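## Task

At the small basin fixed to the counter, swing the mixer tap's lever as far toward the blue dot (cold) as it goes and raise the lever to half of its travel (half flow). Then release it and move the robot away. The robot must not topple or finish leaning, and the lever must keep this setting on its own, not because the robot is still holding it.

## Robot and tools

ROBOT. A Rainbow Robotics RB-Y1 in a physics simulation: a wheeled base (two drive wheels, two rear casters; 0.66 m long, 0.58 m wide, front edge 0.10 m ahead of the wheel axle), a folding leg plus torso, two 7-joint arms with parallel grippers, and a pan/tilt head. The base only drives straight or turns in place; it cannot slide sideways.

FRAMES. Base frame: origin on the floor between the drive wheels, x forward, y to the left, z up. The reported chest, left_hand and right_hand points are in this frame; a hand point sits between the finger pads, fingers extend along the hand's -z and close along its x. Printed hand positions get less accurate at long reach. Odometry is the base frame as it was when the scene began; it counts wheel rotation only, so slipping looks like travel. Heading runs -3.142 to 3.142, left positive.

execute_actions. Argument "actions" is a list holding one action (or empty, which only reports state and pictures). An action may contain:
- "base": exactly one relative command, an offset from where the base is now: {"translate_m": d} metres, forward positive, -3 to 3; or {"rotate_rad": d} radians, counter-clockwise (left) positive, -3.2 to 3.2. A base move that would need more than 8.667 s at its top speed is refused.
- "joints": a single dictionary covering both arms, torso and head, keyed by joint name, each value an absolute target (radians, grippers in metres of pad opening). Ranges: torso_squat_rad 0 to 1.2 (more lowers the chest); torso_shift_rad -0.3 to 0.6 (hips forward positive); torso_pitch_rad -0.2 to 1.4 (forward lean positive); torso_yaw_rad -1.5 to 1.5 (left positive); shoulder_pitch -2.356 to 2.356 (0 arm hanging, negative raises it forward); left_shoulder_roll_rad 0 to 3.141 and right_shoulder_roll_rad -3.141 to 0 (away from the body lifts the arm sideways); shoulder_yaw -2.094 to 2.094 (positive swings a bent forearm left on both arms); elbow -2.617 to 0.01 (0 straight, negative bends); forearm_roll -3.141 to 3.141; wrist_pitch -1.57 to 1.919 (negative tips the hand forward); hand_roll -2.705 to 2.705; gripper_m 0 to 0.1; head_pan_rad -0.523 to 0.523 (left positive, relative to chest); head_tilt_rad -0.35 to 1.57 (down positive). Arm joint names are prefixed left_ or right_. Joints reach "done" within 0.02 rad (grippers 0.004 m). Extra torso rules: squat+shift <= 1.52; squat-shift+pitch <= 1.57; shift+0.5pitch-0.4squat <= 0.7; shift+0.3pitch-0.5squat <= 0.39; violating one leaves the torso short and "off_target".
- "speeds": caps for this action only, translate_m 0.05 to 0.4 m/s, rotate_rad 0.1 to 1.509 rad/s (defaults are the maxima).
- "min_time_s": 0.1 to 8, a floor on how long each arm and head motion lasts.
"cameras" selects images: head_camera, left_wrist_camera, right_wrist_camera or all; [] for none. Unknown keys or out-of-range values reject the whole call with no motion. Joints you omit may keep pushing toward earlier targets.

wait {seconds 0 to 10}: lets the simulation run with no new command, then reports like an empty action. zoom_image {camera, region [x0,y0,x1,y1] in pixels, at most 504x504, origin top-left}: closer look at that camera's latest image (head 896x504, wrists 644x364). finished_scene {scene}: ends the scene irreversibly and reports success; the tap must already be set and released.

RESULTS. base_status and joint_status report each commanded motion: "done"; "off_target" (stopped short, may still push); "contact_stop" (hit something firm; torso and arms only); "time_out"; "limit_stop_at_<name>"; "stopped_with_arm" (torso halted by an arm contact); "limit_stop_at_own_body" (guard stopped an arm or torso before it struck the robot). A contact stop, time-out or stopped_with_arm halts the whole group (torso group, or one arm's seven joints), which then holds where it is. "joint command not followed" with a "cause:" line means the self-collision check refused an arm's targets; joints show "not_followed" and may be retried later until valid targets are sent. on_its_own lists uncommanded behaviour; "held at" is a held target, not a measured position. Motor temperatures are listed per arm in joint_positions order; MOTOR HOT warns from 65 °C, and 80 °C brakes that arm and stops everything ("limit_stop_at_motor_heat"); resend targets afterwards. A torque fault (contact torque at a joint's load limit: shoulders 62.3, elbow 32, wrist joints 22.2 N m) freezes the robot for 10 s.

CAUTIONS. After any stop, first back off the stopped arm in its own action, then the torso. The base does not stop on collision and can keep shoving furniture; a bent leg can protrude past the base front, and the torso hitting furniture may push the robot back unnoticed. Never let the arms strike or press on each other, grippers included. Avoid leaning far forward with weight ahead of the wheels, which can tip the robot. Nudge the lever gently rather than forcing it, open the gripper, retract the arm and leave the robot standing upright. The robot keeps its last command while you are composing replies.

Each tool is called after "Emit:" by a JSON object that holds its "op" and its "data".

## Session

Emit:
{"op": "execute_actions", "data": {"actions": [], "cameras": ["head_camera"]}}

Scene clock: 0.00 s.
Motor temperatures (°C, as the motors report them): left_arm=[26 23 25 26 30 31 28] | right_arm=[21 22 27 27 26 29 30]
base_odometry: x=+0.000 y=+0.000 heading=+0.000 (m, m, rad; odometry frame)
base_status: not commanded
joint_positions: torso_squat_rad=+0.350 torso_shift_rad=+0.000 torso_pitch_rad=+0.000 torso_yaw_rad=+0.000 left_shoulder_pitch_rad=-0.029 left_shoulder_roll_rad=+0.029 left_shoulder_yaw_rad=+0.036 left_elbow_rad=-0.215 left_forearm_roll_rad=+0.025 left_wrist_pitch_rad=+0.038 left_hand_roll_rad=+0.024 left_gripper_m=+0.100 right_shoulder_pitch_rad=+0.007 right_shoulder_roll_rad=-0.049 right_shoulder_yaw_rad=+0.001 right_elbow_rad=-0.214 right_forearm_roll_rad=+0.039 right_wrist_pitch_rad=+0.040 right_hand_roll_rad=+0.006 right_gripper_m=+0.099 head_pan_rad=+0.000 head_tilt_rad=+0.400
joint_status: not commanded
chest: x=-0.2279 y=+0.0008 z=+1.2476 quat_wxyz=(+1.000, +0.000, +0.000, +0.000) (m; base frame)
left_hand: x=-0.1114 y=+0.2444 z=+0.5711 quat_wxyz=(+0.994, +0.012, -0.102, +0.036) (m; base frame)
right_hand: x=-0.1380 y=-0.2574 z=+0.5683 quat_wxyz=(+0.996, -0.027, -0.083, +0.023) (m; base frame)
pictures: head_camera
Images, in order (width x height): head_camera 896x504.

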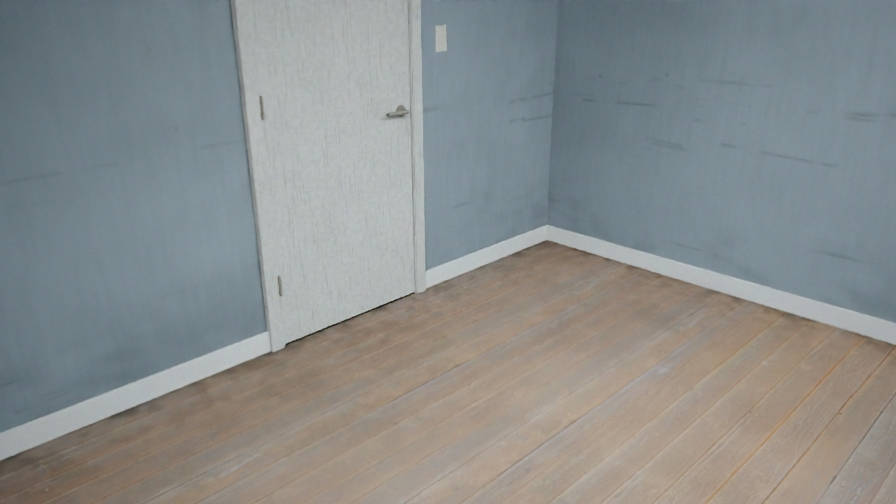

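Emit:
{"op": "execute_actions", "data": {"actions": [{"base": {"rotate_rad": -1.6}}], "cameras": ["head_camera"]}}

Scene clock: 4.13 s.
Motor temperatures (°C, as the motors report them): left_arm=[26 23 25 26 30 31 28] | right_arm=[21 22 27 27 26 29 30]
base_odometry: x=+0.000 y=+0.000 heading=-1.599 (m, m, rad; odometry frame)
base_status: done
joint_positions: torso_squat_rad=+0.350 torso_shift_rad=+0.000 torso_pitch_rad=+0.000 torso_yaw_rad=+0.000 left_shoulder_pitch_rad=-0.029 left_shoulder_roll_rad=+0.029 left_shoulder_yaw_rad=+0.036 left_elbow_rad=-0.215 left_forearm_roll_rad=+0.025 left_wrist_pitch_rad=+0.038 left_hand_roll_rad=+0.024 left_gripper_m=+0.100 right_shoulder_pitch_rad=+0.007 right_shoulder_roll_rad=-0.049 right_shoulder_yaw_rad=+0.001 right_elbow_rad=-0.214 right_forearm_roll_rad=+0.039 right_wrist_pitch_rad=+0.040 right_hand_roll_rad=+0.006 right_gripper_m=+0.099 head_pan_rad=+0.000 head_tilt_rad=+0.400
joint_status: not commanded
chest: x=-0.2279 y=+0.0008 z=+1.2476 quat_wxyz=(+1.000, +0.000, +0.000, +0.000) (m; base frame)
left_hand: x=-0.1114 y=+0.2444 z=+0.5711 quat_wxyz=(+0.994, +0.012, -0.102, +0.036) (m; base frame)
right_hand: x=-0.1380 y=-0.2574 z=+0.5683 quat_wxyz=(+0.996, -0.027, -0.083, +0.023) (m; base frame)
pictures: head_camera
Images, in order (width x height): head_camera 896x504.

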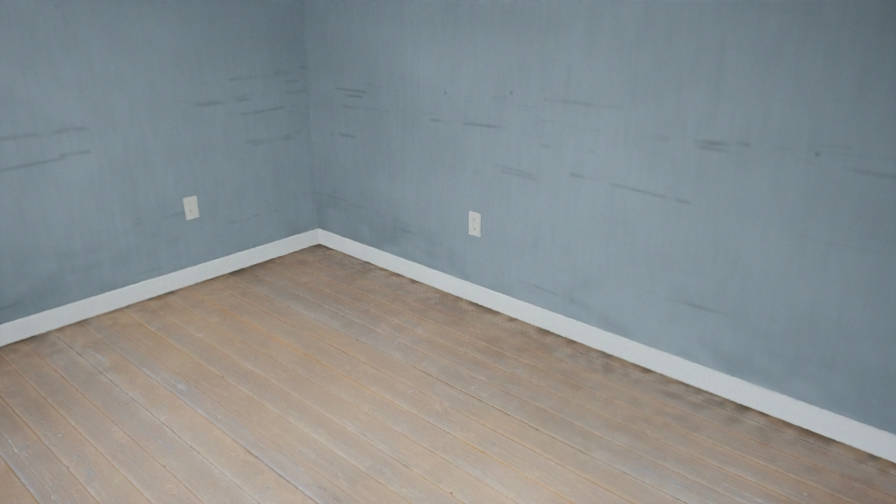

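Emit:
{"op": "execute_actions", "data": {"actions": [{"base": {"rotate_rad": -1.5}}], "cameras": ["head_camera"]}}

Scene clock: 8.23 s.
Motor temperatures (°C, as the motors report them): left_arm=[26 23 25 26 30 31 28] | right_arm=[21 22 27 27 26 29 30]
base_odometry: x=+0.000 y=+0.000 heading=-3.099 (m, m, rad; odometry frame)
base_status: done
joint_positions: torso_squat_rad=+0.350 torso_shift_rad=+0.000 torso_pitch_rad=+0.000 torso_yaw_rad=+0.000 left_shoulder_pitch_rad=-0.029 left_shoulder_roll_rad=+0.029 left_shoulder_yaw_rad=+0.036 left_elbow_rad=-0.215 left_forearm_roll_rad=+0.025 left_wrist_pitch_rad=+0.038 left_hand_roll_rad=+0.024 left_gripper_m=+0.100 right_shoulder_pitch_rad=+0.007 right_shoulder_roll_rad=-0.049 right_shoulder_yaw_rad=+0.001 right_elbow_rad=-0.214 right_forearm_roll_rad=+0.039 right_wrist_pitch_rad=+0.040 right_hand_roll_rad=+0.006 right_gripper_m=+0.099 head_pan_rad=+0.000 head_tilt_rad=+0.400
joint_status: not commanded
chest: x=-0.2279 y=+0.0008 z=+1.2476 quat_wxyz=(+1.000, +0.000, +0.000, +0.000) (m; base frame)
left_hand: x=-0.1114 y=+0.2444 z=+0.5711 quat_wxyz=(+0.994, +0.012, -0.102, +0.036) (m; base frame)
right_hand: x=-0.1380 y=-0.2574 z=+0.5683 quat_wxyz=(+0.996, -0.027, -0.083, +0.023) (m; base frame)
pictures: head_camera
Images, in order (width x height): head_camera 896x504.

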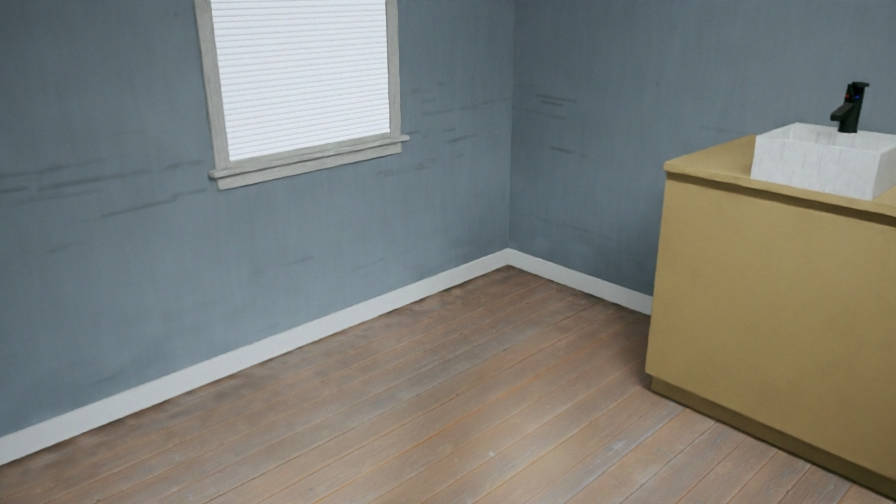

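Emit:
{"op": "execute_actions", "data": {"actions": [{"base": {"rotate_rad": -0.6}}], "cameras": ["head_camera"]}}

Scene clock: 10.87 s.
Motor temperatures (°C, as the motors report them): left_arm=[26 23 25 26 30 31 28] | right_arm=[21 22 27 27 26 29 30]
base_odometry: x=+0.000 y=+0.000 heading=+2.585 (m, m, rad; odometry frame)
base_status: done
joint_positions: torso_squat_rad=+0.350 torso_shift_rad=+0.000 torso_pitch_rad=+0.000 torso_yaw_rad=+0.000 left_shoulder_pitch_rad=-0.029 left_shoulder_roll_rad=+0.029 left_shoulder_yaw_rad=+0.036 left_elbow_rad=-0.215 left_forearm_roll_rad=+0.025 left_wrist_pitch_rad=+0.038 left_hand_roll_rad=+0.024 left_gripper_m=+0.100 right_shoulder_pitch_rad=+0.007 right_shoulder_roll_rad=-0.049 right_shoulder_yaw_rad=+0.001 right_elbow_rad=-0.214 right_forearm_roll_rad=+0.039 right_wrist_pitch_rad=+0.040 right_hand_roll_rad=+0.006 right_gripper_m=+0.099 head_pan_rad=+0.000 head_tilt_rad=+0.400
joint_status: not commanded
chest: x=-0.2279 y=+0.0008 z=+1.2476 quat_wxyz=(+1.000, +0.000, +0.000, +0.000) (m; base frame)
left_hand: x=-0.1114 y=+0.2444 z=+0.5711 quat_wxyz=(+0.994, +0.012, -0.102, +0.036) (m; base frame)
right_hand: x=-0.1380 y=-0.2574 z=+0.5683 quat_wxyz=(+0.996, -0.027, -0.083, +0.023) (m; base frame)
pictures: head_camera
Images, in order (width x height): head_camera 896x504.

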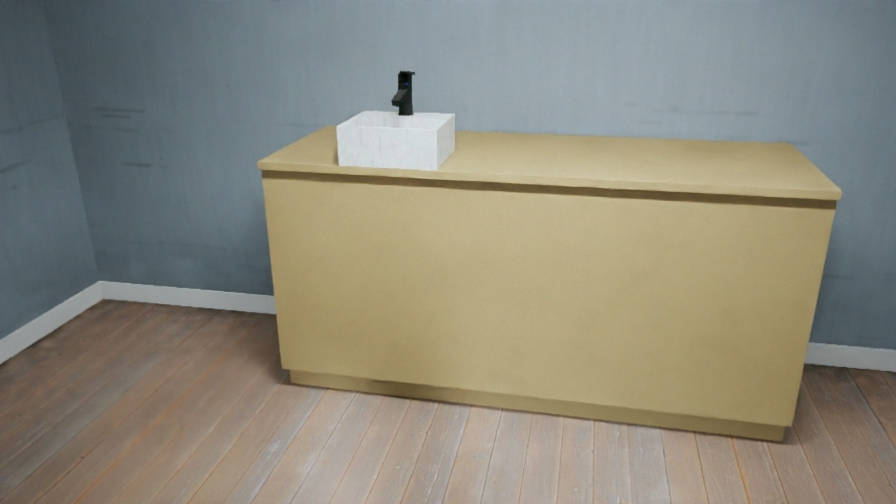

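Emit:
{"op": "execute_actions", "data": {"actions": [{"base": {"rotate_rad": 0.425}}], "cameras": []}}

Emit:
{"op": "execute_actions", "data": {"actions": [{"base": {"translate_m": 1.53}}], "cameras": []}}

Emit:
{"op": "execute_actions", "data": {"actions": [{"base": {"rotate_rad": -0.63}, "joints": {"head_tilt_rad": 0.35}}], "cameras": ["head_camera"]}}

Scene clock: 13.57 s.
Motor temperatures (°C, as the motors report them): left_arm=[26 23 25 26 30 31 28] | right_arm=[21 22 27 27 26 29 30]
base_odometry: x=+0.000 y=+0.000 heading=+3.009 (m, m, rad; odometry frame)
base_status: done
joint_positions: torso_squat_rad=+0.350 torso_shift_rad=+0.000 torso_pitch_rad=+0.000 torso_yaw_rad=+0.000 left_shoulder_pitch_rad=-0.029 left_shoulder_roll_rad=+0.029 left_shoulder_yaw_rad=+0.036 left_elbow_rad=-0.215 left_forearm_roll_rad=+0.025 left_wrist_pitch_rad=+0.038 left_hand_roll_rad=+0.024 left_gripper_m=+0.100 right_shoulder_pitch_rad=+0.007 right_shoulder_roll_rad=-0.049 right_shoulder_yaw_rad=+0.001 right_elbow_rad=-0.214 right_forearm_roll_rad=+0.039 right_wrist_pitch_rad=+0.040 right_hand_roll_rad=+0.006 right_gripper_m=+0.099 head_pan_rad=+0.000 head_tilt_rad=+0.400
joint_status: not commanded
chest: x=-0.2279 y=+0.0008 z=+1.2476 quat_wxyz=(+1.000, +0.000, +0.000, +0.000) (m; base frame)
left_hand: x=-0.1114 y=+0.2444 z=+0.5711 quat_wxyz=(+0.994, +0.012, -0.102, +0.036) (m; base frame)
right_hand: x=-0.1380 y=-0.2574 z=+0.5683 quat_wxyz=(+0.996, -0.027, -0.083, +0.023) (m; base frame)
pictures: none
No camera images: the call's "cameras" was empty. Leave "cameras" out to get every camera's image.

Scene clock: 18.83 s.
Motor temperatures (°C, as the motors report them): left_arm=[26 23 25 26 30 31 28] | right_arm=[21 22 27 27 26 29 30]
base_odometry: x=-1.516 y=+0.204 heading=+3.007 (m, m, rad; odometry frame)
base_status: done
joint_positions: torso_squat_rad=+0.350 torso_shift_rad=+0.000 torso_pitch_rad=+0.000 torso_yaw_rad=+0.000 left_shoulder_pitch_rad=-0.029 left_shoulder_roll_rad=+0.029 left_shoulder_yaw_rad=+0.036 left_elbow_rad=-0.215 left_forearm_roll_rad=+0.025 left_wrist_pitch_rad=+0.038 left_hand_roll_rad=+0.024 left_gripper_m=+0.100 right_shoulder_pitch_rad=+0.007 right_shoulder_roll_rad=-0.049 right_shoulder_yaw_rad=+0.001 right_elbow_rad=-0.214 right_forearm_roll_rad=+0.039 right_wrist_pitch_rad=+0.040 right_hand_roll_rad=+0.006 right_gripper_m=+0.099 head_pan_rad=+0.000 head_tilt_rad=+0.400
joint_status: not commanded
chest: x=-0.2279 y=+0.0008 z=+1.2476 quat_wxyz=(+1.000, +0.000, +0.000, +0.000) (m; base frame)
left_hand: x=-0.1113 y=+0.2444 z=+0.5711 quat_wxyz=(+0.994, +0.012, -0.102, +0.036) (m; base frame)
right_hand: x=-0.1379 y=-0.2574 z=+0.5683 quat_wxyz=(+0.996, -0.027, -0.083, +0.024) (m; base frame)
pictures: none
No camera images: the call's "cameras" was empty. Leave "cameras" out to get every camera's image.

Scene clock: 21.43 s.
Motor temperatures (°C, as the motors report them): left_arm=[26 23 25 26 30 31 28] | right_arm=[21 22 27 27 26 29 30]
base_odometry: x=-1.516 y=+0.204 heading=+2.378 (m, m, rad; odometry frame)
base_status: done
joint_positions: torso_squat_rad=+0.350 torso_shift_rad=+0.000 torso_pitch_rad=+0.000 torso_yaw_rad=+0.000 left_shoulder_pitch_rad=-0.029 left_shoulder_roll_rad=+0.029 left_shoulder_yaw_rad=+0.036 left_elbow_rad=-0.215 left_forearm_roll_rad=+0.025 left_wrist_pitch_rad=+0.038 left_hand_roll_rad=+0.024 left_gripper_m=+0.100 right_shoulder_pitch_rad=+0.007 right_shoulder_roll_rad=-0.049 right_shoulder_yaw_rad=+0.001 right_elbow_rad=-0.214 right_forearm_roll_rad=+0.039 right_wrist_pitch_rad=+0.040 right_hand_roll_rad=+0.006 right_gripper_m=+0.099 head_pan_rad=+0.000 head_tilt_rad=+0.350
joint_status: all done
chest: x=-0.2279 y=+0.0008 z=+1.2476 quat_wxyz=(+1.000, +0.000, +0.000, +0.000) (m; base frame)
left_hand: x=-0.1113 y=+0.2444 z=+0.5711 quat_wxyz=(+0.994, +0.012, -0.102, +0.036) (m; base frame)
right_hand: x=-0.1379 y=-0.2574 z=+0.5683 quat_wxyz=(+0.996, -0.027, -0.083, +0.024) (m; base frame)
pictures: head_camera
Images, in order (width x height): head_camera 896x504.

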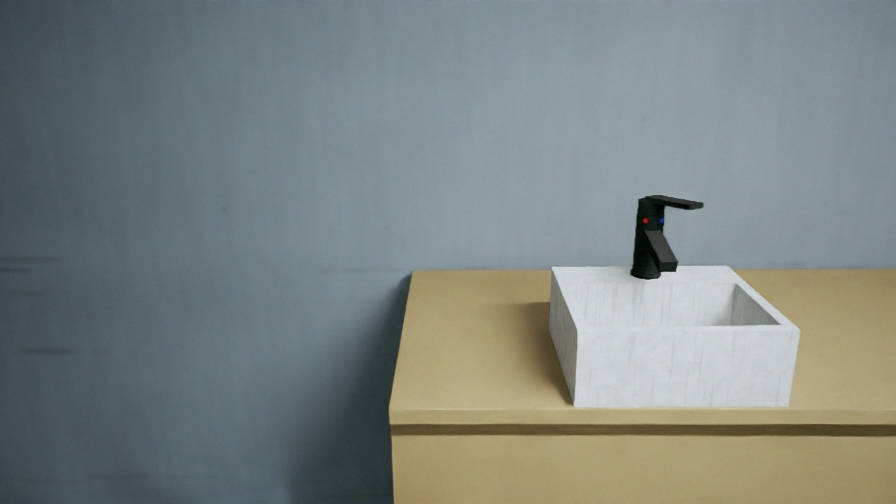

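Emit:
{"op": "zoom_image", "data": {"camera": "head_camera", "region": [580, 170, 760, 290]}}

Emit:
{"op": "execute_actions", "data": {"actions": [{"base": {"rotate_rad": -0.1}, "joints": {"right_shoulder_pitch_rad": -0.41, "right_elbow_rad": -1.7, "right_wrist_pitch_rad": 0.51, "right_shoulder_yaw_rad": -0.1, "right_gripper_m": 0.0, "right_forearm_roll_rad": 0.0, "right_hand_roll_rad": -0.03}}], "cameras": []}}

Emit:
{"op": "execute_actions", "data": {"actions": [{"base": {"translate_m": 0.6}, "joints": {"head_tilt_rad": 0.55, "head_pan_rad": -0.3}}], "cameras": ["head_camera", "right_wrist_camera"]}}

Region (580, 170, 760, 290) of head_camera's 896x504 image, scaled by 2.800, with more detail than that image has.

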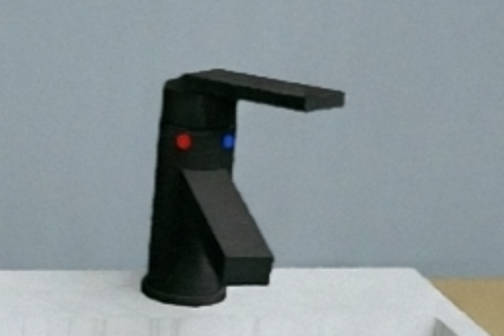

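Scene clock: 23.93 s.
Motor temperatures (°C, as the motors report them): left_arm=[26 23 25 26 30 31 28] | right_arm=[21 22 27 27 26 29 30]
base_odometry: x=-1.516 y=+0.204 heading=+2.279 (m, m, rad; odometry frame)
base_status: done
joint_positions: torso_squat_rad=+0.350 torso_shift_rad=+0.000 torso_pitch_rad=+0.000 torso_yaw_rad=+0.000 left_shoulder_pitch_rad=-0.029 left_shoulder_roll_rad=+0.029 left_shoulder_yaw_rad=+0.036 left_elbow_rad=-0.215 left_forearm_roll_rad=+0.025 left_wrist_pitch_rad=+0.038 left_hand_roll_rad=+0.024 left_gripper_m=+0.100 right_shoulder_pitch_rad=-0.410 right_shoulder_roll_rad=-0.049 right_shoulder_yaw_rad=-0.100 right_elbow_rad=-1.700 right_forearm_roll_rad=+0.000 right_wrist_pitch_rad=+0.510 right_hand_roll_rad=-0.030 right_gripper_m=+0.000 head_pan_rad=+0.000 head_tilt_rad=+0.350
joint_status: all done
chest: x=-0.2279 y=+0.0008 z=+1.2476 quat_wxyz=(+1.000, +0.000, +0.000, +0.000) (m; base frame)
left_hand: x=-0.1114 y=+0.2444 z=+0.5711 quat_wxyz=(+0.994, +0.012, -0.102, +0.036) (m; base frame)
right_hand: x=+0.3737 y=-0.2088 z=+1.1866 quat_wxyz=(+0.704, +0.007, -0.710, +0.011) (m; base frame)
pictures: none
No camera images: the call's "cameras" was empty. Leave "cameras" out to get every camera's image.

Scene clock: 26.90 s.
Motor temperatures (°C, as the motors report them): left_arm=[26 23 25 26 30 31 28] | right_arm=[21 22 27 27 26 29 30]
base_odometry: x=-1.906 y=+0.660 heading=+2.278 (m, m, rad; odometry frame)
base_status: done
joint_positions: torso_squat_rad=+0.350 torso_shift_rad=+0.000 torso_pitch_rad=+0.000 torso_yaw_rad=+0.000 left_shoulder_pitch_rad=-0.029 left_shoulder_roll_rad=+0.029 left_shoulder_yaw_rad=+0.036 left_elbow_rad=-0.215 left_forearm_roll_rad=+0.025 left_wrist_pitch_rad=+0.038 left_hand_roll_rad=+0.024 left_gripper_m=+0.100 right_shoulder_pitch_rad=-0.410 right_shoulder_roll_rad=-0.049 right_shoulder_yaw_rad=-0.100 right_elbow_rad=-1.700 right_forearm_roll_rad=+0.000 right_wrist_pitch_rad=+0.510 right_hand_roll_rad=-0.030 right_gripper_m=+0.000 head_pan_rad=-0.300 head_tilt_rad=+0.550
joint_status: all done
chest: x=-0.2279 y=+0.0008 z=+1.2476 quat_wxyz=(+1.000, +0.000, +0.000, +0.000) (m; base frame)
left_hand: x=-0.1113 y=+0.2444 z=+0.5711 quat_wxyz=(+0.994, +0.012, -0.102, +0.036) (m; base frame)
right_hand: x=+0.3738 y=-0.2089 z=+1.1865 quat_wxyz=(+0.704, +0.007, -0.710, +0.011) (m; base frame)
pictures: head_camera, right_wrist_camera
Images, in order (width x height): head_camera 896x504, right_wrist_camera 644x364.

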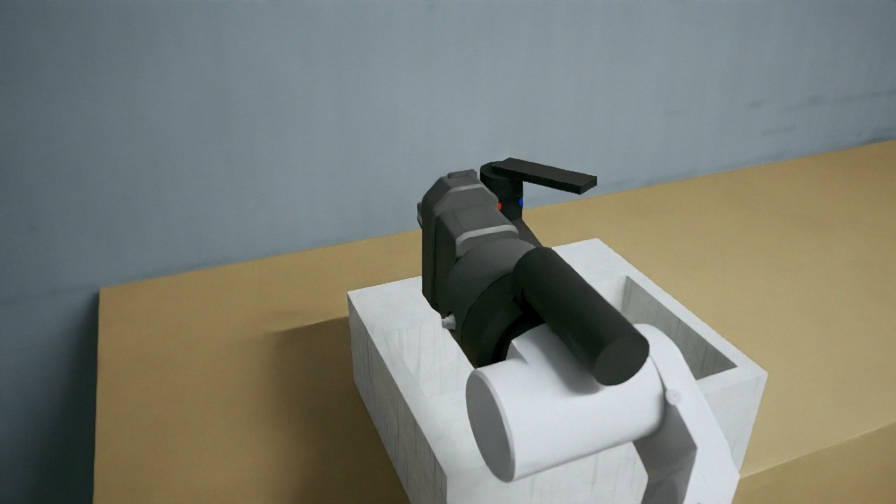

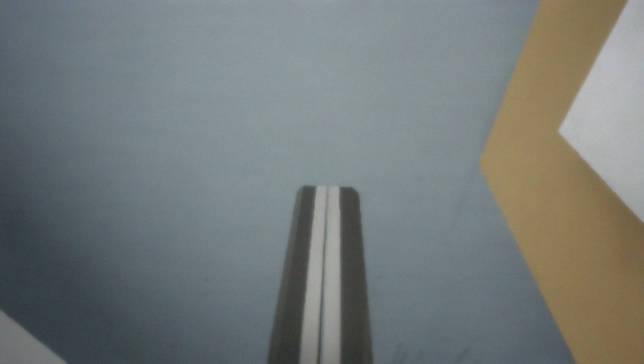

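Emit:
{"op": "execute_actions", "data": {"actions": [{"base": {"translate_m": 0.08}}], "cameras": []}}

Emit:
{"op": "execute_actions", "data": {"actions": [{"joints": {"right_shoulder_yaw_rad": -0.3}, "min_time_s": 1.0}], "cameras": ["head_camera", "right_wrist_camera"]}}

Scene clock: 28.47 s.
Motor temperatures (°C, as the motors report them): left_arm=[26 23 25 26 30 31 28] | right_arm=[21 22 27 27 26 29 30]
base_odometry: x=-1.958 y=+0.721 heading=+2.277 (m, m, rad; odometry frame)
base_status: done
joint_positions: torso_squat_rad=+0.350 torso_shift_rad=+0.000 torso_pitch_rad=+0.000 torso_yaw_rad=+0.000 left_shoulder_pitch_rad=-0.029 left_shoulder_roll_rad=+0.029 left_shoulder_yaw_rad=+0.036 left_elbow_rad=-0.215 left_forearm_roll_rad=+0.025 left_wrist_pitch_rad=+0.038 left_hand_roll_rad=+0.024 left_gripper_m=+0.100 right_shoulder_pitch_rad=-0.410 right_shoulder_roll_rad=-0.049 right_shoulder_yaw_rad=-0.100 right_elbow_rad=-1.700 right_forearm_roll_rad=+0.000 right_wrist_pitch_rad=+0.510 right_hand_roll_rad=-0.030 right_gripper_m=+0.000 head_pan_rad=-0.300 head_tilt_rad=+0.550
joint_status: not commanded
chest: x=-0.2278 y=+0.0008 z=+1.2476 quat_wxyz=(+1.000, +0.000, +0.000, +0.000) (m; base frame)
left_hand: x=-0.1113 y=+0.2444 z=+0.5711 quat_wxyz=(+0.994, +0.012, -0.102, +0.036) (m; base frame)
right_hand: x=+0.3738 y=-0.2089 z=+1.1864 quat_wxyz=(+0.704, +0.007, -0.710, +0.011) (m; base frame)
pictures: none
No camera images: the call's "cameras" was empty. Leave "cameras" out to get every camera's image.

Scene clock: 30.03 s.
Motor temperatures (°C, as the motors report them): left_arm=[26 23 25 26 30 31 28] | right_arm=[21 22 27 27 26 29 30]
base_odometry: x=-1.958 y=+0.721 heading=+2.277 (m, m, rad; odometry frame)
base_status: not commanded
joint_positions: torso_squat_rad=+0.350 torso_shift_rad=+0.000 torso_pitch_rad=+0.000 torso_yaw_rad=+0.000 left_shoulder_pitch_rad=-0.029 left_shoulder_roll_rad=+0.029 left_shoulder_yaw_rad=+0.036 left_elbow_rad=-0.215 left_forearm_roll_rad=+0.025 left_wrist_pitch_rad=+0.038 left_hand_roll_rad=+0.024 left_gripper_m=+0.100 right_shoulder_pitch_rad=-0.410 right_shoulder_roll_rad=-0.047 right_shoulder_yaw_rad=-0.297 right_elbow_rad=-1.700 right_forearm_roll_rad=-0.001 right_wrist_pitch_rad=+0.510 right_hand_roll_rad=-0.030 right_gripper_m=+0.000 head_pan_rad=-0.300 head_tilt_rad=+0.550
joint_status: all done
chest: x=-0.2281 y=+0.0012 z=+1.2476 quat_wxyz=(+1.000, -0.001, +0.000, +0.000) (m; base frame)
left_hand: x=-0.1115 y=+0.2445 z=+0.5710 quat_wxyz=(+0.994, +0.012, -0.103, +0.036) (m; base frame)
right_hand: x=+0.3673 y=-0.3058 z=+1.1864 quat_wxyz=(+0.700, -0.030, -0.710, -0.080) (m; base frame)
pictures: head_camera, right_wrist_camera
Images, in order (width x height): head_camera 896x504, right_wrist_camera 644x364.

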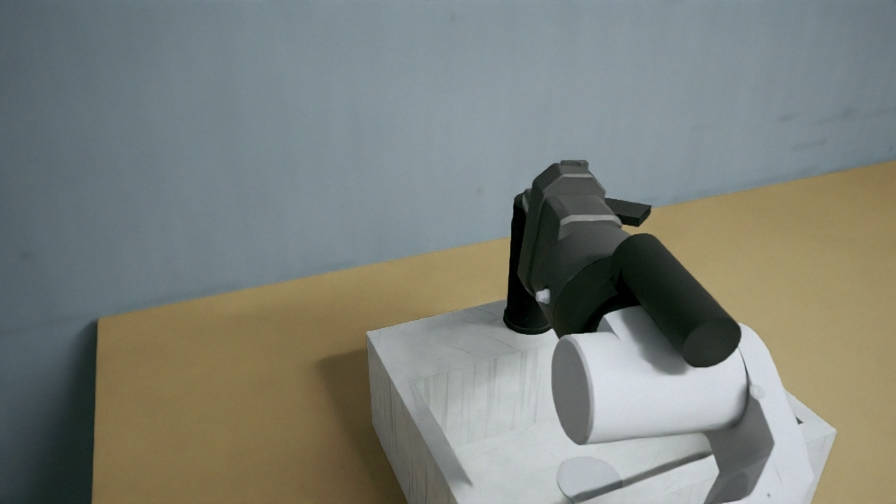

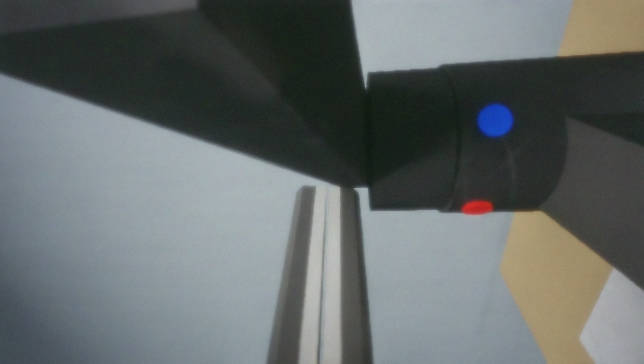

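Emit:
{"op": "execute_actions", "data": {"actions": [{"joints": {"right_shoulder_yaw_rad": -0.4}, "min_time_s": 1.0}], "cameras": ["head_camera", "right_wrist_camera"]}}

Scene clock: 31.63 s.
Motor temperatures (°C, as the motors report them): left_arm=[26 23 25 26 30 31 28] | right_arm=[21 22 27 27 26 29 30]
base_odometry: x=-1.958 y=+0.721 heading=+2.277 (m, m, rad; odometry frame)
base_status: not commanded
joint_positions: torso_squat_rad=+0.350 torso_shift_rad=+0.000 torso_pitch_rad=-0.001 torso_yaw_rad=+0.000 left_shoulder_pitch_rad=-0.029 left_shoulder_roll_rad=+0.029 left_shoulder_yaw_rad=+0.036 left_elbow_rad=-0.215 left_forearm_roll_rad=+0.025 left_wrist_pitch_rad=+0.038 left_hand_roll_rad=+0.024 left_gripper_m=+0.100 right_shoulder_pitch_rad=-0.411 right_shoulder_roll_rad=-0.042 right_shoulder_yaw_rad=-0.313 right_elbow_rad=-1.701 right_forearm_roll_rad=-0.002 right_wrist_pitch_rad=+0.511 right_hand_roll_rad=-0.030 right_gripper_m=+0.000 head_pan_rad=-0.300 head_tilt_rad=+0.550
joint_status: right_shoulder_yaw_rad contact_stop (moved -0.016 of -0.103)
on_its_own: right_shoulder_yaw_rad is held at -0.315, not at your -0.400, since a contact_stop
chest: x=-0.2285 y=+0.0012 z=+1.2476 quat_wxyz=(+1.000, -0.001, +0.000, +0.000) (m; base frame)
left_hand: x=-0.1115 y=+0.2444 z=+0.5710 quat_wxyz=(+0.994, +0.012, -0.103, +0.036) (m; base frame)
right_hand: x=+0.3657 y=-0.3120 z=+1.1859 quat_wxyz=(+0.699, -0.029, -0.709, -0.089) (m; base frame)
pictures: head_camera, right_wrist_camera
Images, in order (width x height): head_camera 896x504, right_wrist_camera 644x364.

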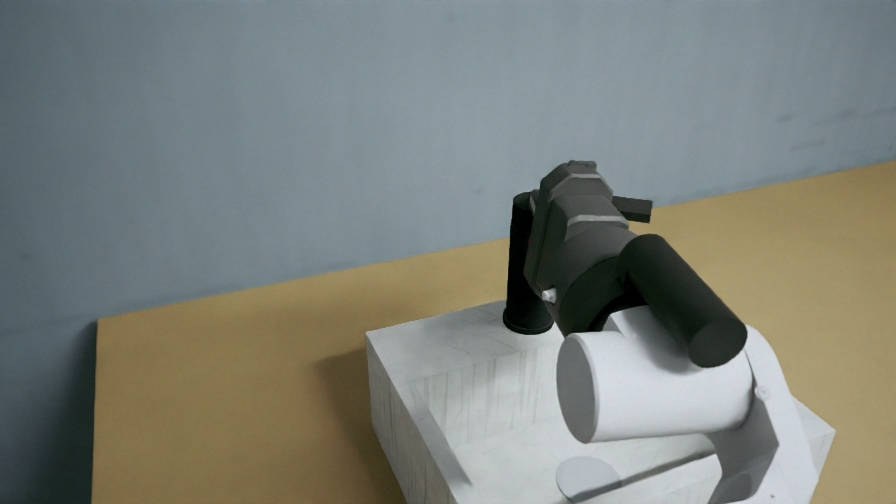

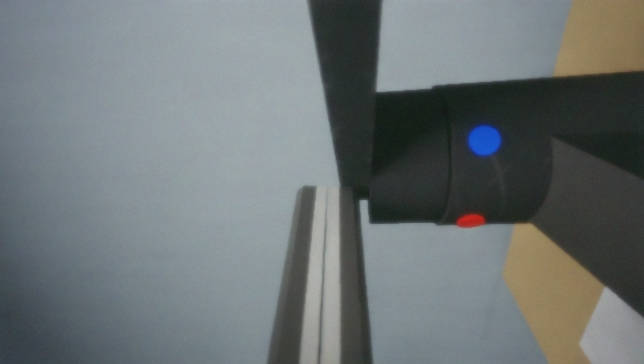

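Emit:
{"op": "execute_actions", "data": {"actions": [{"joints": {"right_shoulder_pitch_rad": -0.41, "right_wrist_pitch_rad": 0.51, "right_elbow_rad": -1.7, "right_shoulder_yaw_rad": -0.28, "right_shoulder_roll_rad": -0.05}, "base": {"translate_m": -0.1}}], "cameras": []}}

Emit:
{"op": "execute_actions", "data": {"actions": [{"joints": {"right_shoulder_yaw_rad": -0.45, "right_shoulder_pitch_rad": -0.31, "right_wrist_pitch_rad": 0.41}}], "cameras": ["head_camera", "right_wrist_camera"]}}

Scene clock: 33.33 s.
Motor temperatures (°C, as the motors report them): left_arm=[26 23 25 26 30 31 28] | right_arm=[21 22 27 27 26 29 30]
base_odometry: x=-1.893 y=+0.645 heading=+2.279 (m, m, rad; odometry frame)
base_status: done
joint_positions: torso_squat_rad=+0.350 torso_shift_rad=+0.000 torso_pitch_rad=+0.000 torso_yaw_rad=+0.000 left_shoulder_pitch_rad=-0.028 left_shoulder_roll_rad=+0.029 left_shoulder_yaw_rad=+0.036 left_elbow_rad=-0.215 left_forearm_roll_rad=+0.025 left_wrist_pitch_rad=+0.038 left_hand_roll_rad=+0.024 left_gripper_m=+0.100 right_shoulder_pitch_rad=-0.410 right_shoulder_roll_rad=-0.050 right_shoulder_yaw_rad=-0.280 right_elbow_rad=-1.700 right_forearm_roll_rad=-0.002 right_wrist_pitch_rad=+0.510 right_hand_roll_rad=-0.030 right_gripper_m=+0.000 head_pan_rad=-0.300 head_tilt_rad=+0.550
joint_status: all done
chest: x=-0.2279 y=+0.0008 z=+1.2476 quat_wxyz=(+1.000, +0.000, +0.000, +0.000) (m; base frame)
left_hand: x=-0.1114 y=+0.2444 z=+0.5711 quat_wxyz=(+0.994, +0.012, -0.102, +0.036) (m; base frame)
right_hand: x=+0.3685 y=-0.2991 z=+1.1867 quat_wxyz=(+0.700, -0.027, -0.710, -0.072) (m; base frame)
pictures: none
No camera images: the call's "cameras" was empty. Leave "cameras" out to get every camera's image.

Scene clock: 34.17 s.
Motor temperatures (°C, as the motors report them): left_arm=[26 23 25 26 30 31 28] | right_arm=[21 22 27 27 26 29 30]
base_odometry: x=-1.893 y=+0.645 heading=+2.279 (m, m, rad; odometry frame)
base_status: not commanded
joint_positions: torso_squat_rad=+0.350 torso_shift_rad=+0.000 torso_pitch_rad=+0.000 torso_yaw_rad=-0.001 left_shoulder_pitch_rad=-0.029 left_shoulder_roll_rad=+0.029 left_shoulder_yaw_rad=+0.036 left_elbow_rad=-0.215 left_forearm_roll_rad=+0.025 left_wrist_pitch_rad=+0.038 left_hand_roll_rad=+0.024 left_gripper_m=+0.100 right_shoulder_pitch_rad=-0.310 right_shoulder_roll_rad=-0.050 right_shoulder_yaw_rad=-0.450 right_elbow_rad=-1.700 right_forearm_roll_rad=-0.002 right_wrist_pitch_rad=+0.410 right_hand_roll_rad=-0.030 right_gripper_m=+0.000 head_pan_rad=-0.300 head_tilt_rad=+0.550
joint_status: all done
chest: x=-0.2279 y=+0.0008 z=+1.2476 quat_wxyz=(+1.000, +0.000, +0.000, +0.000) (m; base frame)
left_hand: x=-0.1114 y=+0.2444 z=+0.5711 quat_wxyz=(+0.994, +0.012, -0.102, +0.036) (m; base frame)
right_hand: x=+0.3280 y=-0.4037 z=+1.1507 quat_wxyz=(+0.687, -0.086, -0.705, -0.154) (m; base frame)
pictures: head_camera, right_wrist_camera
Images, in order (width x height): head_camera 896x504, right_wrist_camera 644x364.

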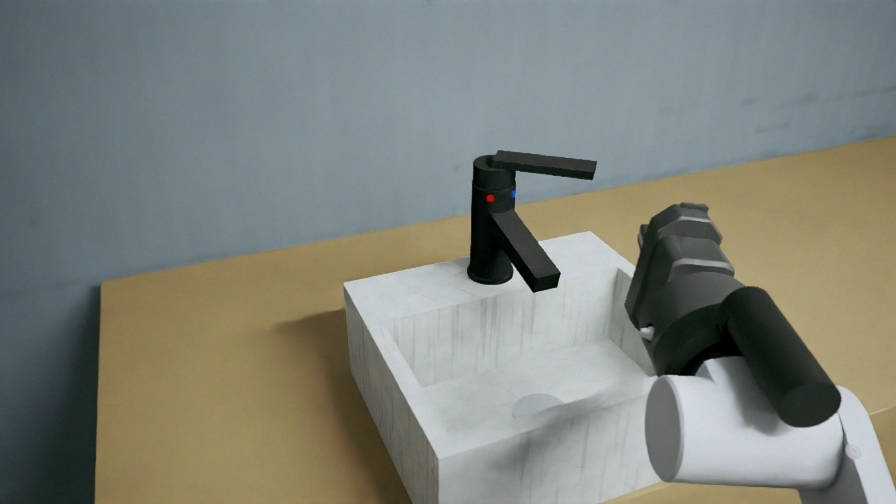

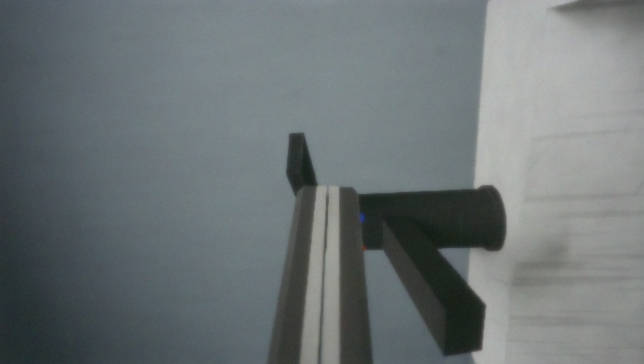

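Emit:
{"op": "execute_actions", "data": {"actions": [{"joints": {"right_shoulder_yaw_rad": -0.37}, "base": {"translate_m": 0.12}}], "cameras": ["head_camera", "right_wrist_camera"]}}

Scene clock: 36.40 s.
Motor temperatures (°C, as the motors report them): left_arm=[26 23 25 26 30 31 28] | right_arm=[21 22 27 28 26 29 30]
base_odometry: x=-1.971 y=+0.736 heading=+2.277 (m, m, rad; odometry frame)
base_status: done
joint_positions: torso_squat_rad=+0.350 torso_shift_rad=+0.000 torso_pitch_rad=+0.000 torso_yaw_rad=-0.001 left_shoulder_pitch_rad=-0.029 left_shoulder_roll_rad=+0.029 left_shoulder_yaw_rad=+0.036 left_elbow_rad=-0.215 left_forearm_roll_rad=+0.025 left_wrist_pitch_rad=+0.038 left_hand_roll_rad=+0.024 left_gripper_m=+0.100 right_shoulder_pitch_rad=-0.310 right_shoulder_roll_rad=-0.052 right_shoulder_yaw_rad=-0.372 right_elbow_rad=-1.701 right_forearm_roll_rad=-0.001 right_wrist_pitch_rad=+0.409 right_hand_roll_rad=-0.030 right_gripper_m=+0.000 head_pan_rad=-0.300 head_tilt_rad=+0.550
joint_status: all done
chest: x=-0.2281 y=+0.0006 z=+1.2476 quat_wxyz=(+1.000, +0.000, +0.000, +0.000) (m; base frame)
left_hand: x=-0.1111 y=+0.2443 z=+0.5712 quat_wxyz=(+0.994, +0.012, -0.103, +0.036) (m; base frame)
right_hand: x=+0.3395 y=-0.3665 z=+1.1545 quat_wxyz=(+0.691, -0.068, -0.710, -0.119) (m; base frame)
pictures: head_camera, right_wrist_camera
Images, in order (width x height): head_camera 896x504, right_wrist_camera 644x364.

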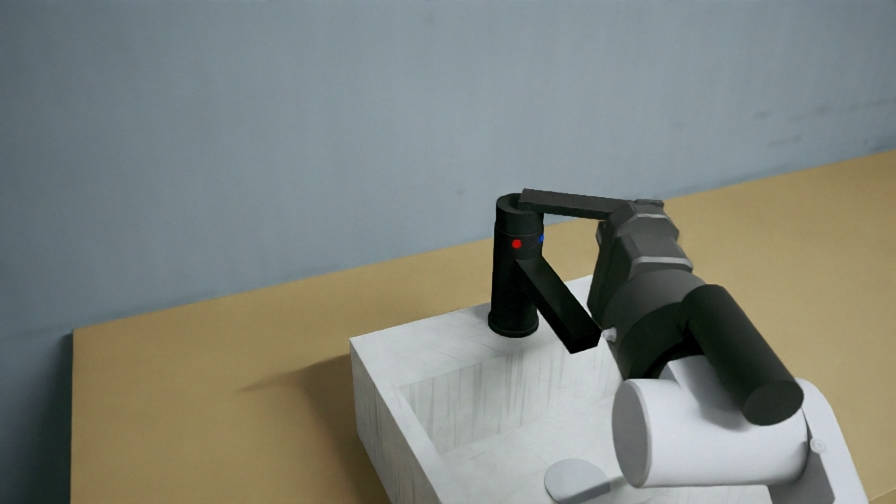

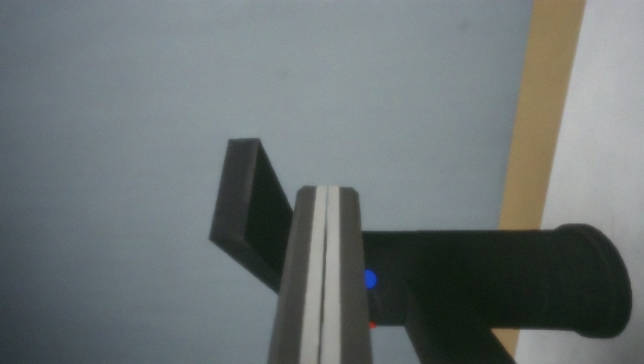

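Emit:
{"op": "execute_actions", "data": {"actions": [{"joints": {"right_shoulder_pitch_rad": -0.5, "right_wrist_pitch_rad": 0.6}, "min_time_s": 1.5}], "cameras": ["head_camera", "right_wrist_camera"]}}

Scene clock: 38.47 s.
Motor temperatures (°C, as the motors report them): left_arm=[26 23 25 26 30 31 28] | right_arm=[22 22 27 28 26 29 30]
base_odometry: x=-1.971 y=+0.736 heading=+2.277 (m, m, rad; odometry frame)
base_status: not commanded
joint_positions: torso_squat_rad=+0.350 torso_shift_rad=+0.000 torso_pitch_rad=+0.000 torso_yaw_rad=-0.001 left_shoulder_pitch_rad=-0.029 left_shoulder_roll_rad=+0.029 left_shoulder_yaw_rad=+0.036 left_elbow_rad=-0.215 left_forearm_roll_rad=+0.025 left_wrist_pitch_rad=+0.038 left_hand_roll_rad=+0.024 left_gripper_m=+0.100 right_shoulder_pitch_rad=-0.425 right_shoulder_roll_rad=-0.050 right_shoulder_yaw_rad=-0.375 right_elbow_rad=-1.694 right_forearm_roll_rad=-0.001 right_wrist_pitch_rad=+0.534 right_hand_roll_rad=-0.030 right_gripper_m=+0.000 head_pan_rad=-0.300 head_tilt_rad=+0.550
joint_status: right_shoulder_pitch_rad contact_stop (moved -0.115 of -0.190); right_wrist_pitch_rad contact_stop_at_right_shoulder_pitch_rad (moved +0.124 of +0.191)
on_its_own: right_shoulder_pitch_rad is held at -0.426, not at your -0.500, since a contact_stop; right_wrist_pitch_rad is held at +0.533, not at your +0.600, since a contact_stop
chest: x=-0.2279 y=+0.0007 z=+1.2476 quat_wxyz=(+1.000, +0.000, +0.000, +0.000) (m; base frame)
left_hand: x=-0.1114 y=+0.2444 z=+0.5711 quat_wxyz=(+0.994, +0.012, -0.102, +0.036) (m; base frame)
right_hand: x=+0.3631 y=-0.3427 z=+1.1842 quat_wxyz=(+0.702, -0.042, -0.702, -0.115) (m; base frame)
pictures: head_camera, right_wrist_camera
Images, in order (width x height): head_camera 896x504, right_wrist_camera 644x364.

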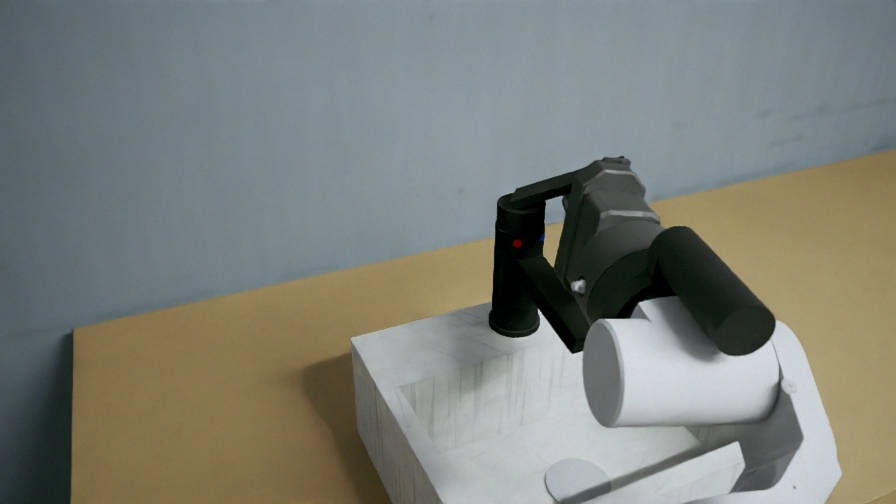

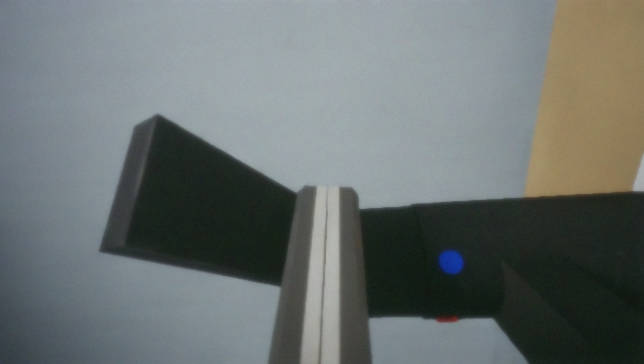

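Emit:
{"op": "execute_actions", "data": {"actions": [{"joints": {"right_shoulder_pitch_rad": -0.33, "right_wrist_pitch_rad": 0.43, "right_elbow_rad": -1.7, "right_shoulder_yaw_rad": -0.4}, "base": {"translate_m": -0.12}}], "cameras": []}}

Emit:
{"op": "execute_actions", "data": {"actions": [{"joints": {"right_shoulder_pitch_rad": -0.62, "right_wrist_pitch_rad": 0.72, "right_shoulder_yaw_rad": -0.37}}], "cameras": []}}

Emit:
{"op": "execute_actions", "data": {"actions": [{"base": {"translate_m": 0.1}}], "cameras": ["head_camera", "right_wrist_camera"]}}

Scene clock: 40.90 s.
Motor temperatures (°C, as the motors report them): left_arm=[26 23 25 26 30 31 28] | right_arm=[22 22 27 28 26 29 30]
base_odometry: x=-1.893 y=+0.645 heading=+2.276 (m, m, rad; odometry frame)
base_status: done
joint_positions: torso_squat_rad=+0.350 torso_shift_rad=+0.000 torso_pitch_rad=+0.000 torso_yaw_rad=-0.001 left_shoulder_pitch_rad=-0.028 left_shoulder_roll_rad=+0.029 left_shoulder_yaw_rad=+0.036 left_elbow_rad=-0.215 left_forearm_roll_rad=+0.025 left_wrist_pitch_rad=+0.038 left_hand_roll_rad=+0.024 left_gripper_m=+0.100 right_shoulder_pitch_rad=-0.330 right_shoulder_roll_rad=-0.050 right_shoulder_yaw_rad=-0.400 right_elbow_rad=-1.700 right_forearm_roll_rad=-0.001 right_wrist_pitch_rad=+0.430 right_hand_roll_rad=-0.030 right_gripper_m=+0.000 head_pan_rad=-0.300 head_tilt_rad=+0.550
joint_status: all done
chest: x=-0.2279 y=+0.0008 z=+1.2476 quat_wxyz=(+1.000, +0.000, +0.000, +0.000) (m; base frame)
left_hand: x=-0.1114 y=+0.2444 z=+0.5711 quat_wxyz=(+0.994, +0.012, -0.102, +0.036) (m; base frame)
right_hand: x=+0.3404 y=-0.3754 z=+1.1583 quat_wxyz=(+0.691, -0.070, -0.707, -0.131) (m; base frame)
pictures: none
No camera images: the call's "cameras" was empty. Leave "cameras" out to get every camera's image.

Scene clock: 41.93 s.
Motor temperatures (°C, as the motors report them): left_arm=[26 23 25 26 30 31 28] | right_arm=[22 22 27 28 26 29 30]
base_odometry: x=-1.893 y=+0.645 heading=+2.276 (m, m, rad; odometry frame)
base_status: not commanded
joint_positions: torso_squat_rad=+0.350 torso_shift_rad=+0.000 torso_pitch_rad=+0.000 torso_yaw_rad=+0.000 left_shoulder_pitch_rad=-0.028 left_shoulder_roll_rad=+0.029 left_shoulder_yaw_rad=+0.036 left_elbow_rad=-0.215 left_forearm_roll_rad=+0.025 left_wrist_pitch_rad=+0.038 left_hand_roll_rad=+0.024 left_gripper_m=+0.100 right_shoulder_pitch_rad=-0.620 right_shoulder_roll_rad=-0.050 right_shoulder_yaw_rad=-0.370 right_elbow_rad=-1.700 right_forearm_roll_rad=-0.001 right_wrist_pitch_rad=+0.720 right_hand_roll_rad=-0.030 right_gripper_m=+0.000 head_pan_rad=-0.300 head_tilt_rad=+0.550
joint_status: all done
chest: x=-0.2279 y=+0.0008 z=+1.2476 quat_wxyz=(+1.000, +0.000, +0.000, +0.000) (m; base frame)
left_hand: x=-0.1114 y=+0.2444 z=+0.5711 quat_wxyz=(+0.994, +0.012, -0.102, +0.036) (m; base frame)
right_hand: x=+0.3895 y=-0.2962 z=+1.2555 quat_wxyz=(+0.704, -0.001, -0.704, -0.095) (m; base frame)
pictures: none
No camera images: the call's "cameras" was empty. Leave "cameras" out to get every camera's image.

Scene clock: 43.50 s.
Motor temperatures (°C, as the motors report them): left_arm=[26 23 25 26 30 31 28] | right_arm=[22 22 27 28 26 29 30]
base_odometry: x=-1.958 y=+0.721 heading=+2.275 (m, m, rad; odometry frame)
base_status: done
joint_positions: torso_squat_rad=+0.350 torso_shift_rad=+0.000 torso_pitch_rad=+0.000 torso_yaw_rad=+0.000 left_shoulder_pitch_rad=-0.029 left_shoulder_roll_rad=+0.029 left_shoulder_yaw_rad=+0.036 left_elbow_rad=-0.215 left_forearm_roll_rad=+0.025 left_wrist_pitch_rad=+0.038 left_hand_roll_rad=+0.024 left_gripper_m=+0.100 right_shoulder_pitch_rad=-0.620 right_shoulder_roll_rad=-0.050 right_shoulder_yaw_rad=-0.370 right_elbow_rad=-1.700 right_forearm_roll_rad=-0.001 right_wrist_pitch_rad=+0.720 right_hand_roll_rad=-0.030 right_gripper_m=+0.000 head_pan_rad=-0.300 head_tilt_rad=+0.550
joint_status: not commanded
chest: x=-0.2279 y=+0.0008 z=+1.2476 quat_wxyz=(+1.000, +0.000, +0.000, +0.000) (m; base frame)
left_hand: x=-0.1113 y=+0.2444 z=+0.5711 quat_wxyz=(+0.994, +0.012, -0.102, +0.036) (m; base frame)
right_hand: x=+0.3896 y=-0.2963 z=+1.2554 quat_wxyz=(+0.704, -0.001, -0.704, -0.095) (m; base frame)
pictures: head_camera, right_wrist_camera
Images, in order (width x height): head_camera 896x504, right_wrist_camera 644x364.

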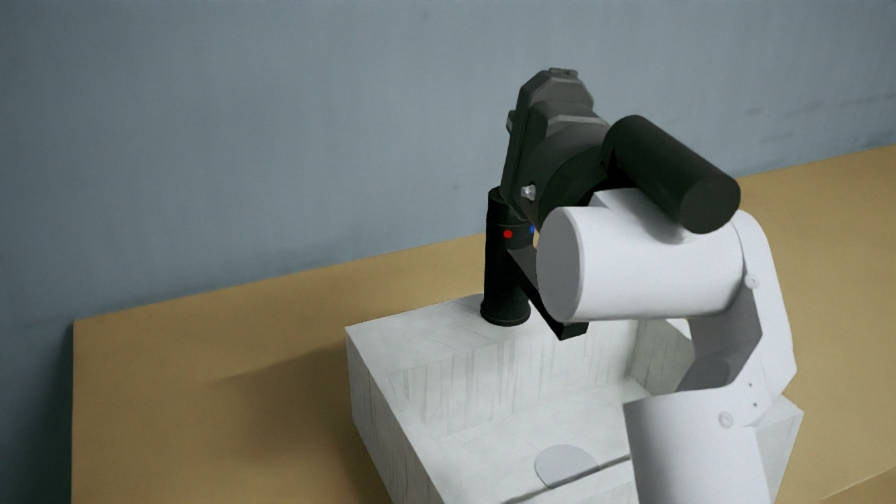

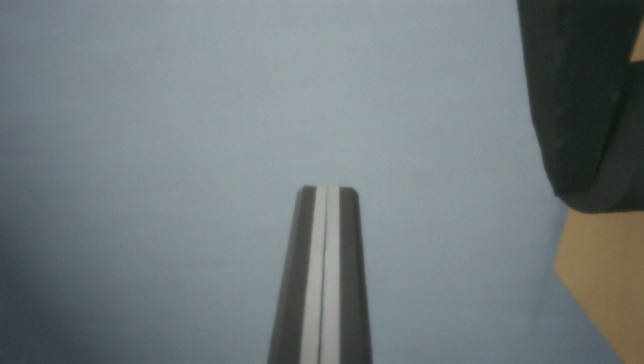

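Emit:
{"op": "execute_actions", "data": {"actions": [{"joints": {"right_shoulder_pitch_rad": -0.54, "right_wrist_pitch_rad": 0.64, "right_shoulder_yaw_rad": -0.42}, "min_time_s": 0.8}], "cameras": ["head_camera", "right_wrist_camera"]}}

Scene clock: 44.80 s.
Motor temperatures (°C, as the motors report them): left_arm=[26 23 25 26 30 31 28] | right_arm=[22 22 27 28 26 29 30]
base_odometry: x=-1.958 y=+0.721 heading=+2.275 (m, m, rad; odometry frame)
base_status: not commanded
joint_positions: torso_squat_rad=+0.350 torso_shift_rad=+0.000 torso_pitch_rad=+0.000 torso_yaw_rad=+0.000 left_shoulder_pitch_rad=-0.029 left_shoulder_roll_rad=+0.029 left_shoulder_yaw_rad=+0.036 left_elbow_rad=-0.215 left_forearm_roll_rad=+0.025 left_wrist_pitch_rad=+0.038 left_hand_roll_rad=+0.024 left_gripper_m=+0.100 right_shoulder_pitch_rad=-0.540 right_shoulder_roll_rad=-0.050 right_shoulder_yaw_rad=-0.420 right_elbow_rad=-1.700 right_forearm_roll_rad=-0.001 right_wrist_pitch_rad=+0.640 right_hand_roll_rad=-0.030 right_gripper_m=+0.000 head_pan_rad=-0.300 head_tilt_rad=+0.550
joint_status: all done
chest: x=-0.2279 y=+0.0008 z=+1.2476 quat_wxyz=(+1.000, +0.000, +0.000, +0.000) (m; base frame)
left_hand: x=-0.1113 y=+0.2444 z=+0.5711 quat_wxyz=(+0.994, +0.012, -0.102, +0.036) (m; base frame)
right_hand: x=+0.3760 y=-0.3385 z=+1.2253 quat_wxyz=(+0.699, -0.024, -0.704, -0.127) (m; base frame)
pictures: head_camera, right_wrist_camera
Images, in order (width x height): head_camera 896x504, right_wrist_camera 644x364.

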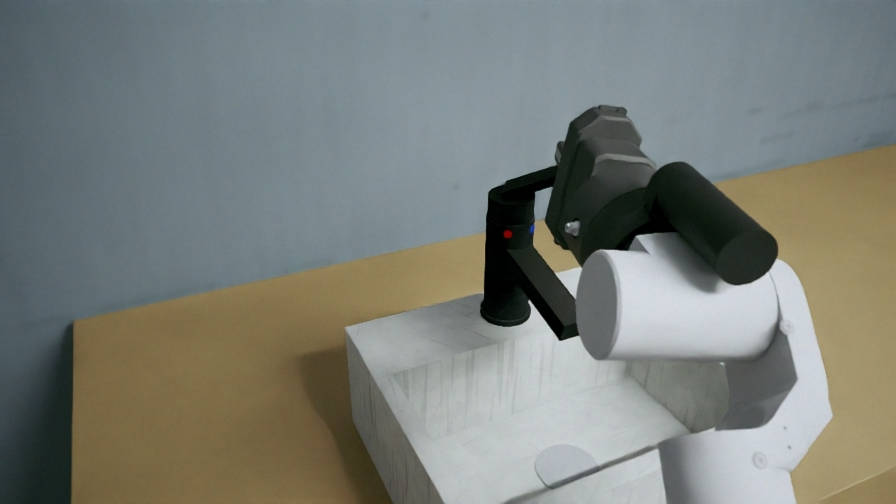

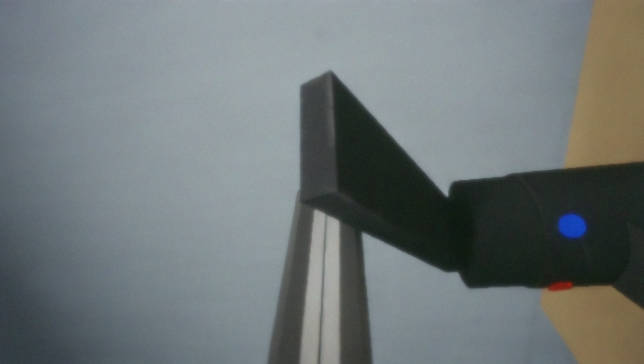

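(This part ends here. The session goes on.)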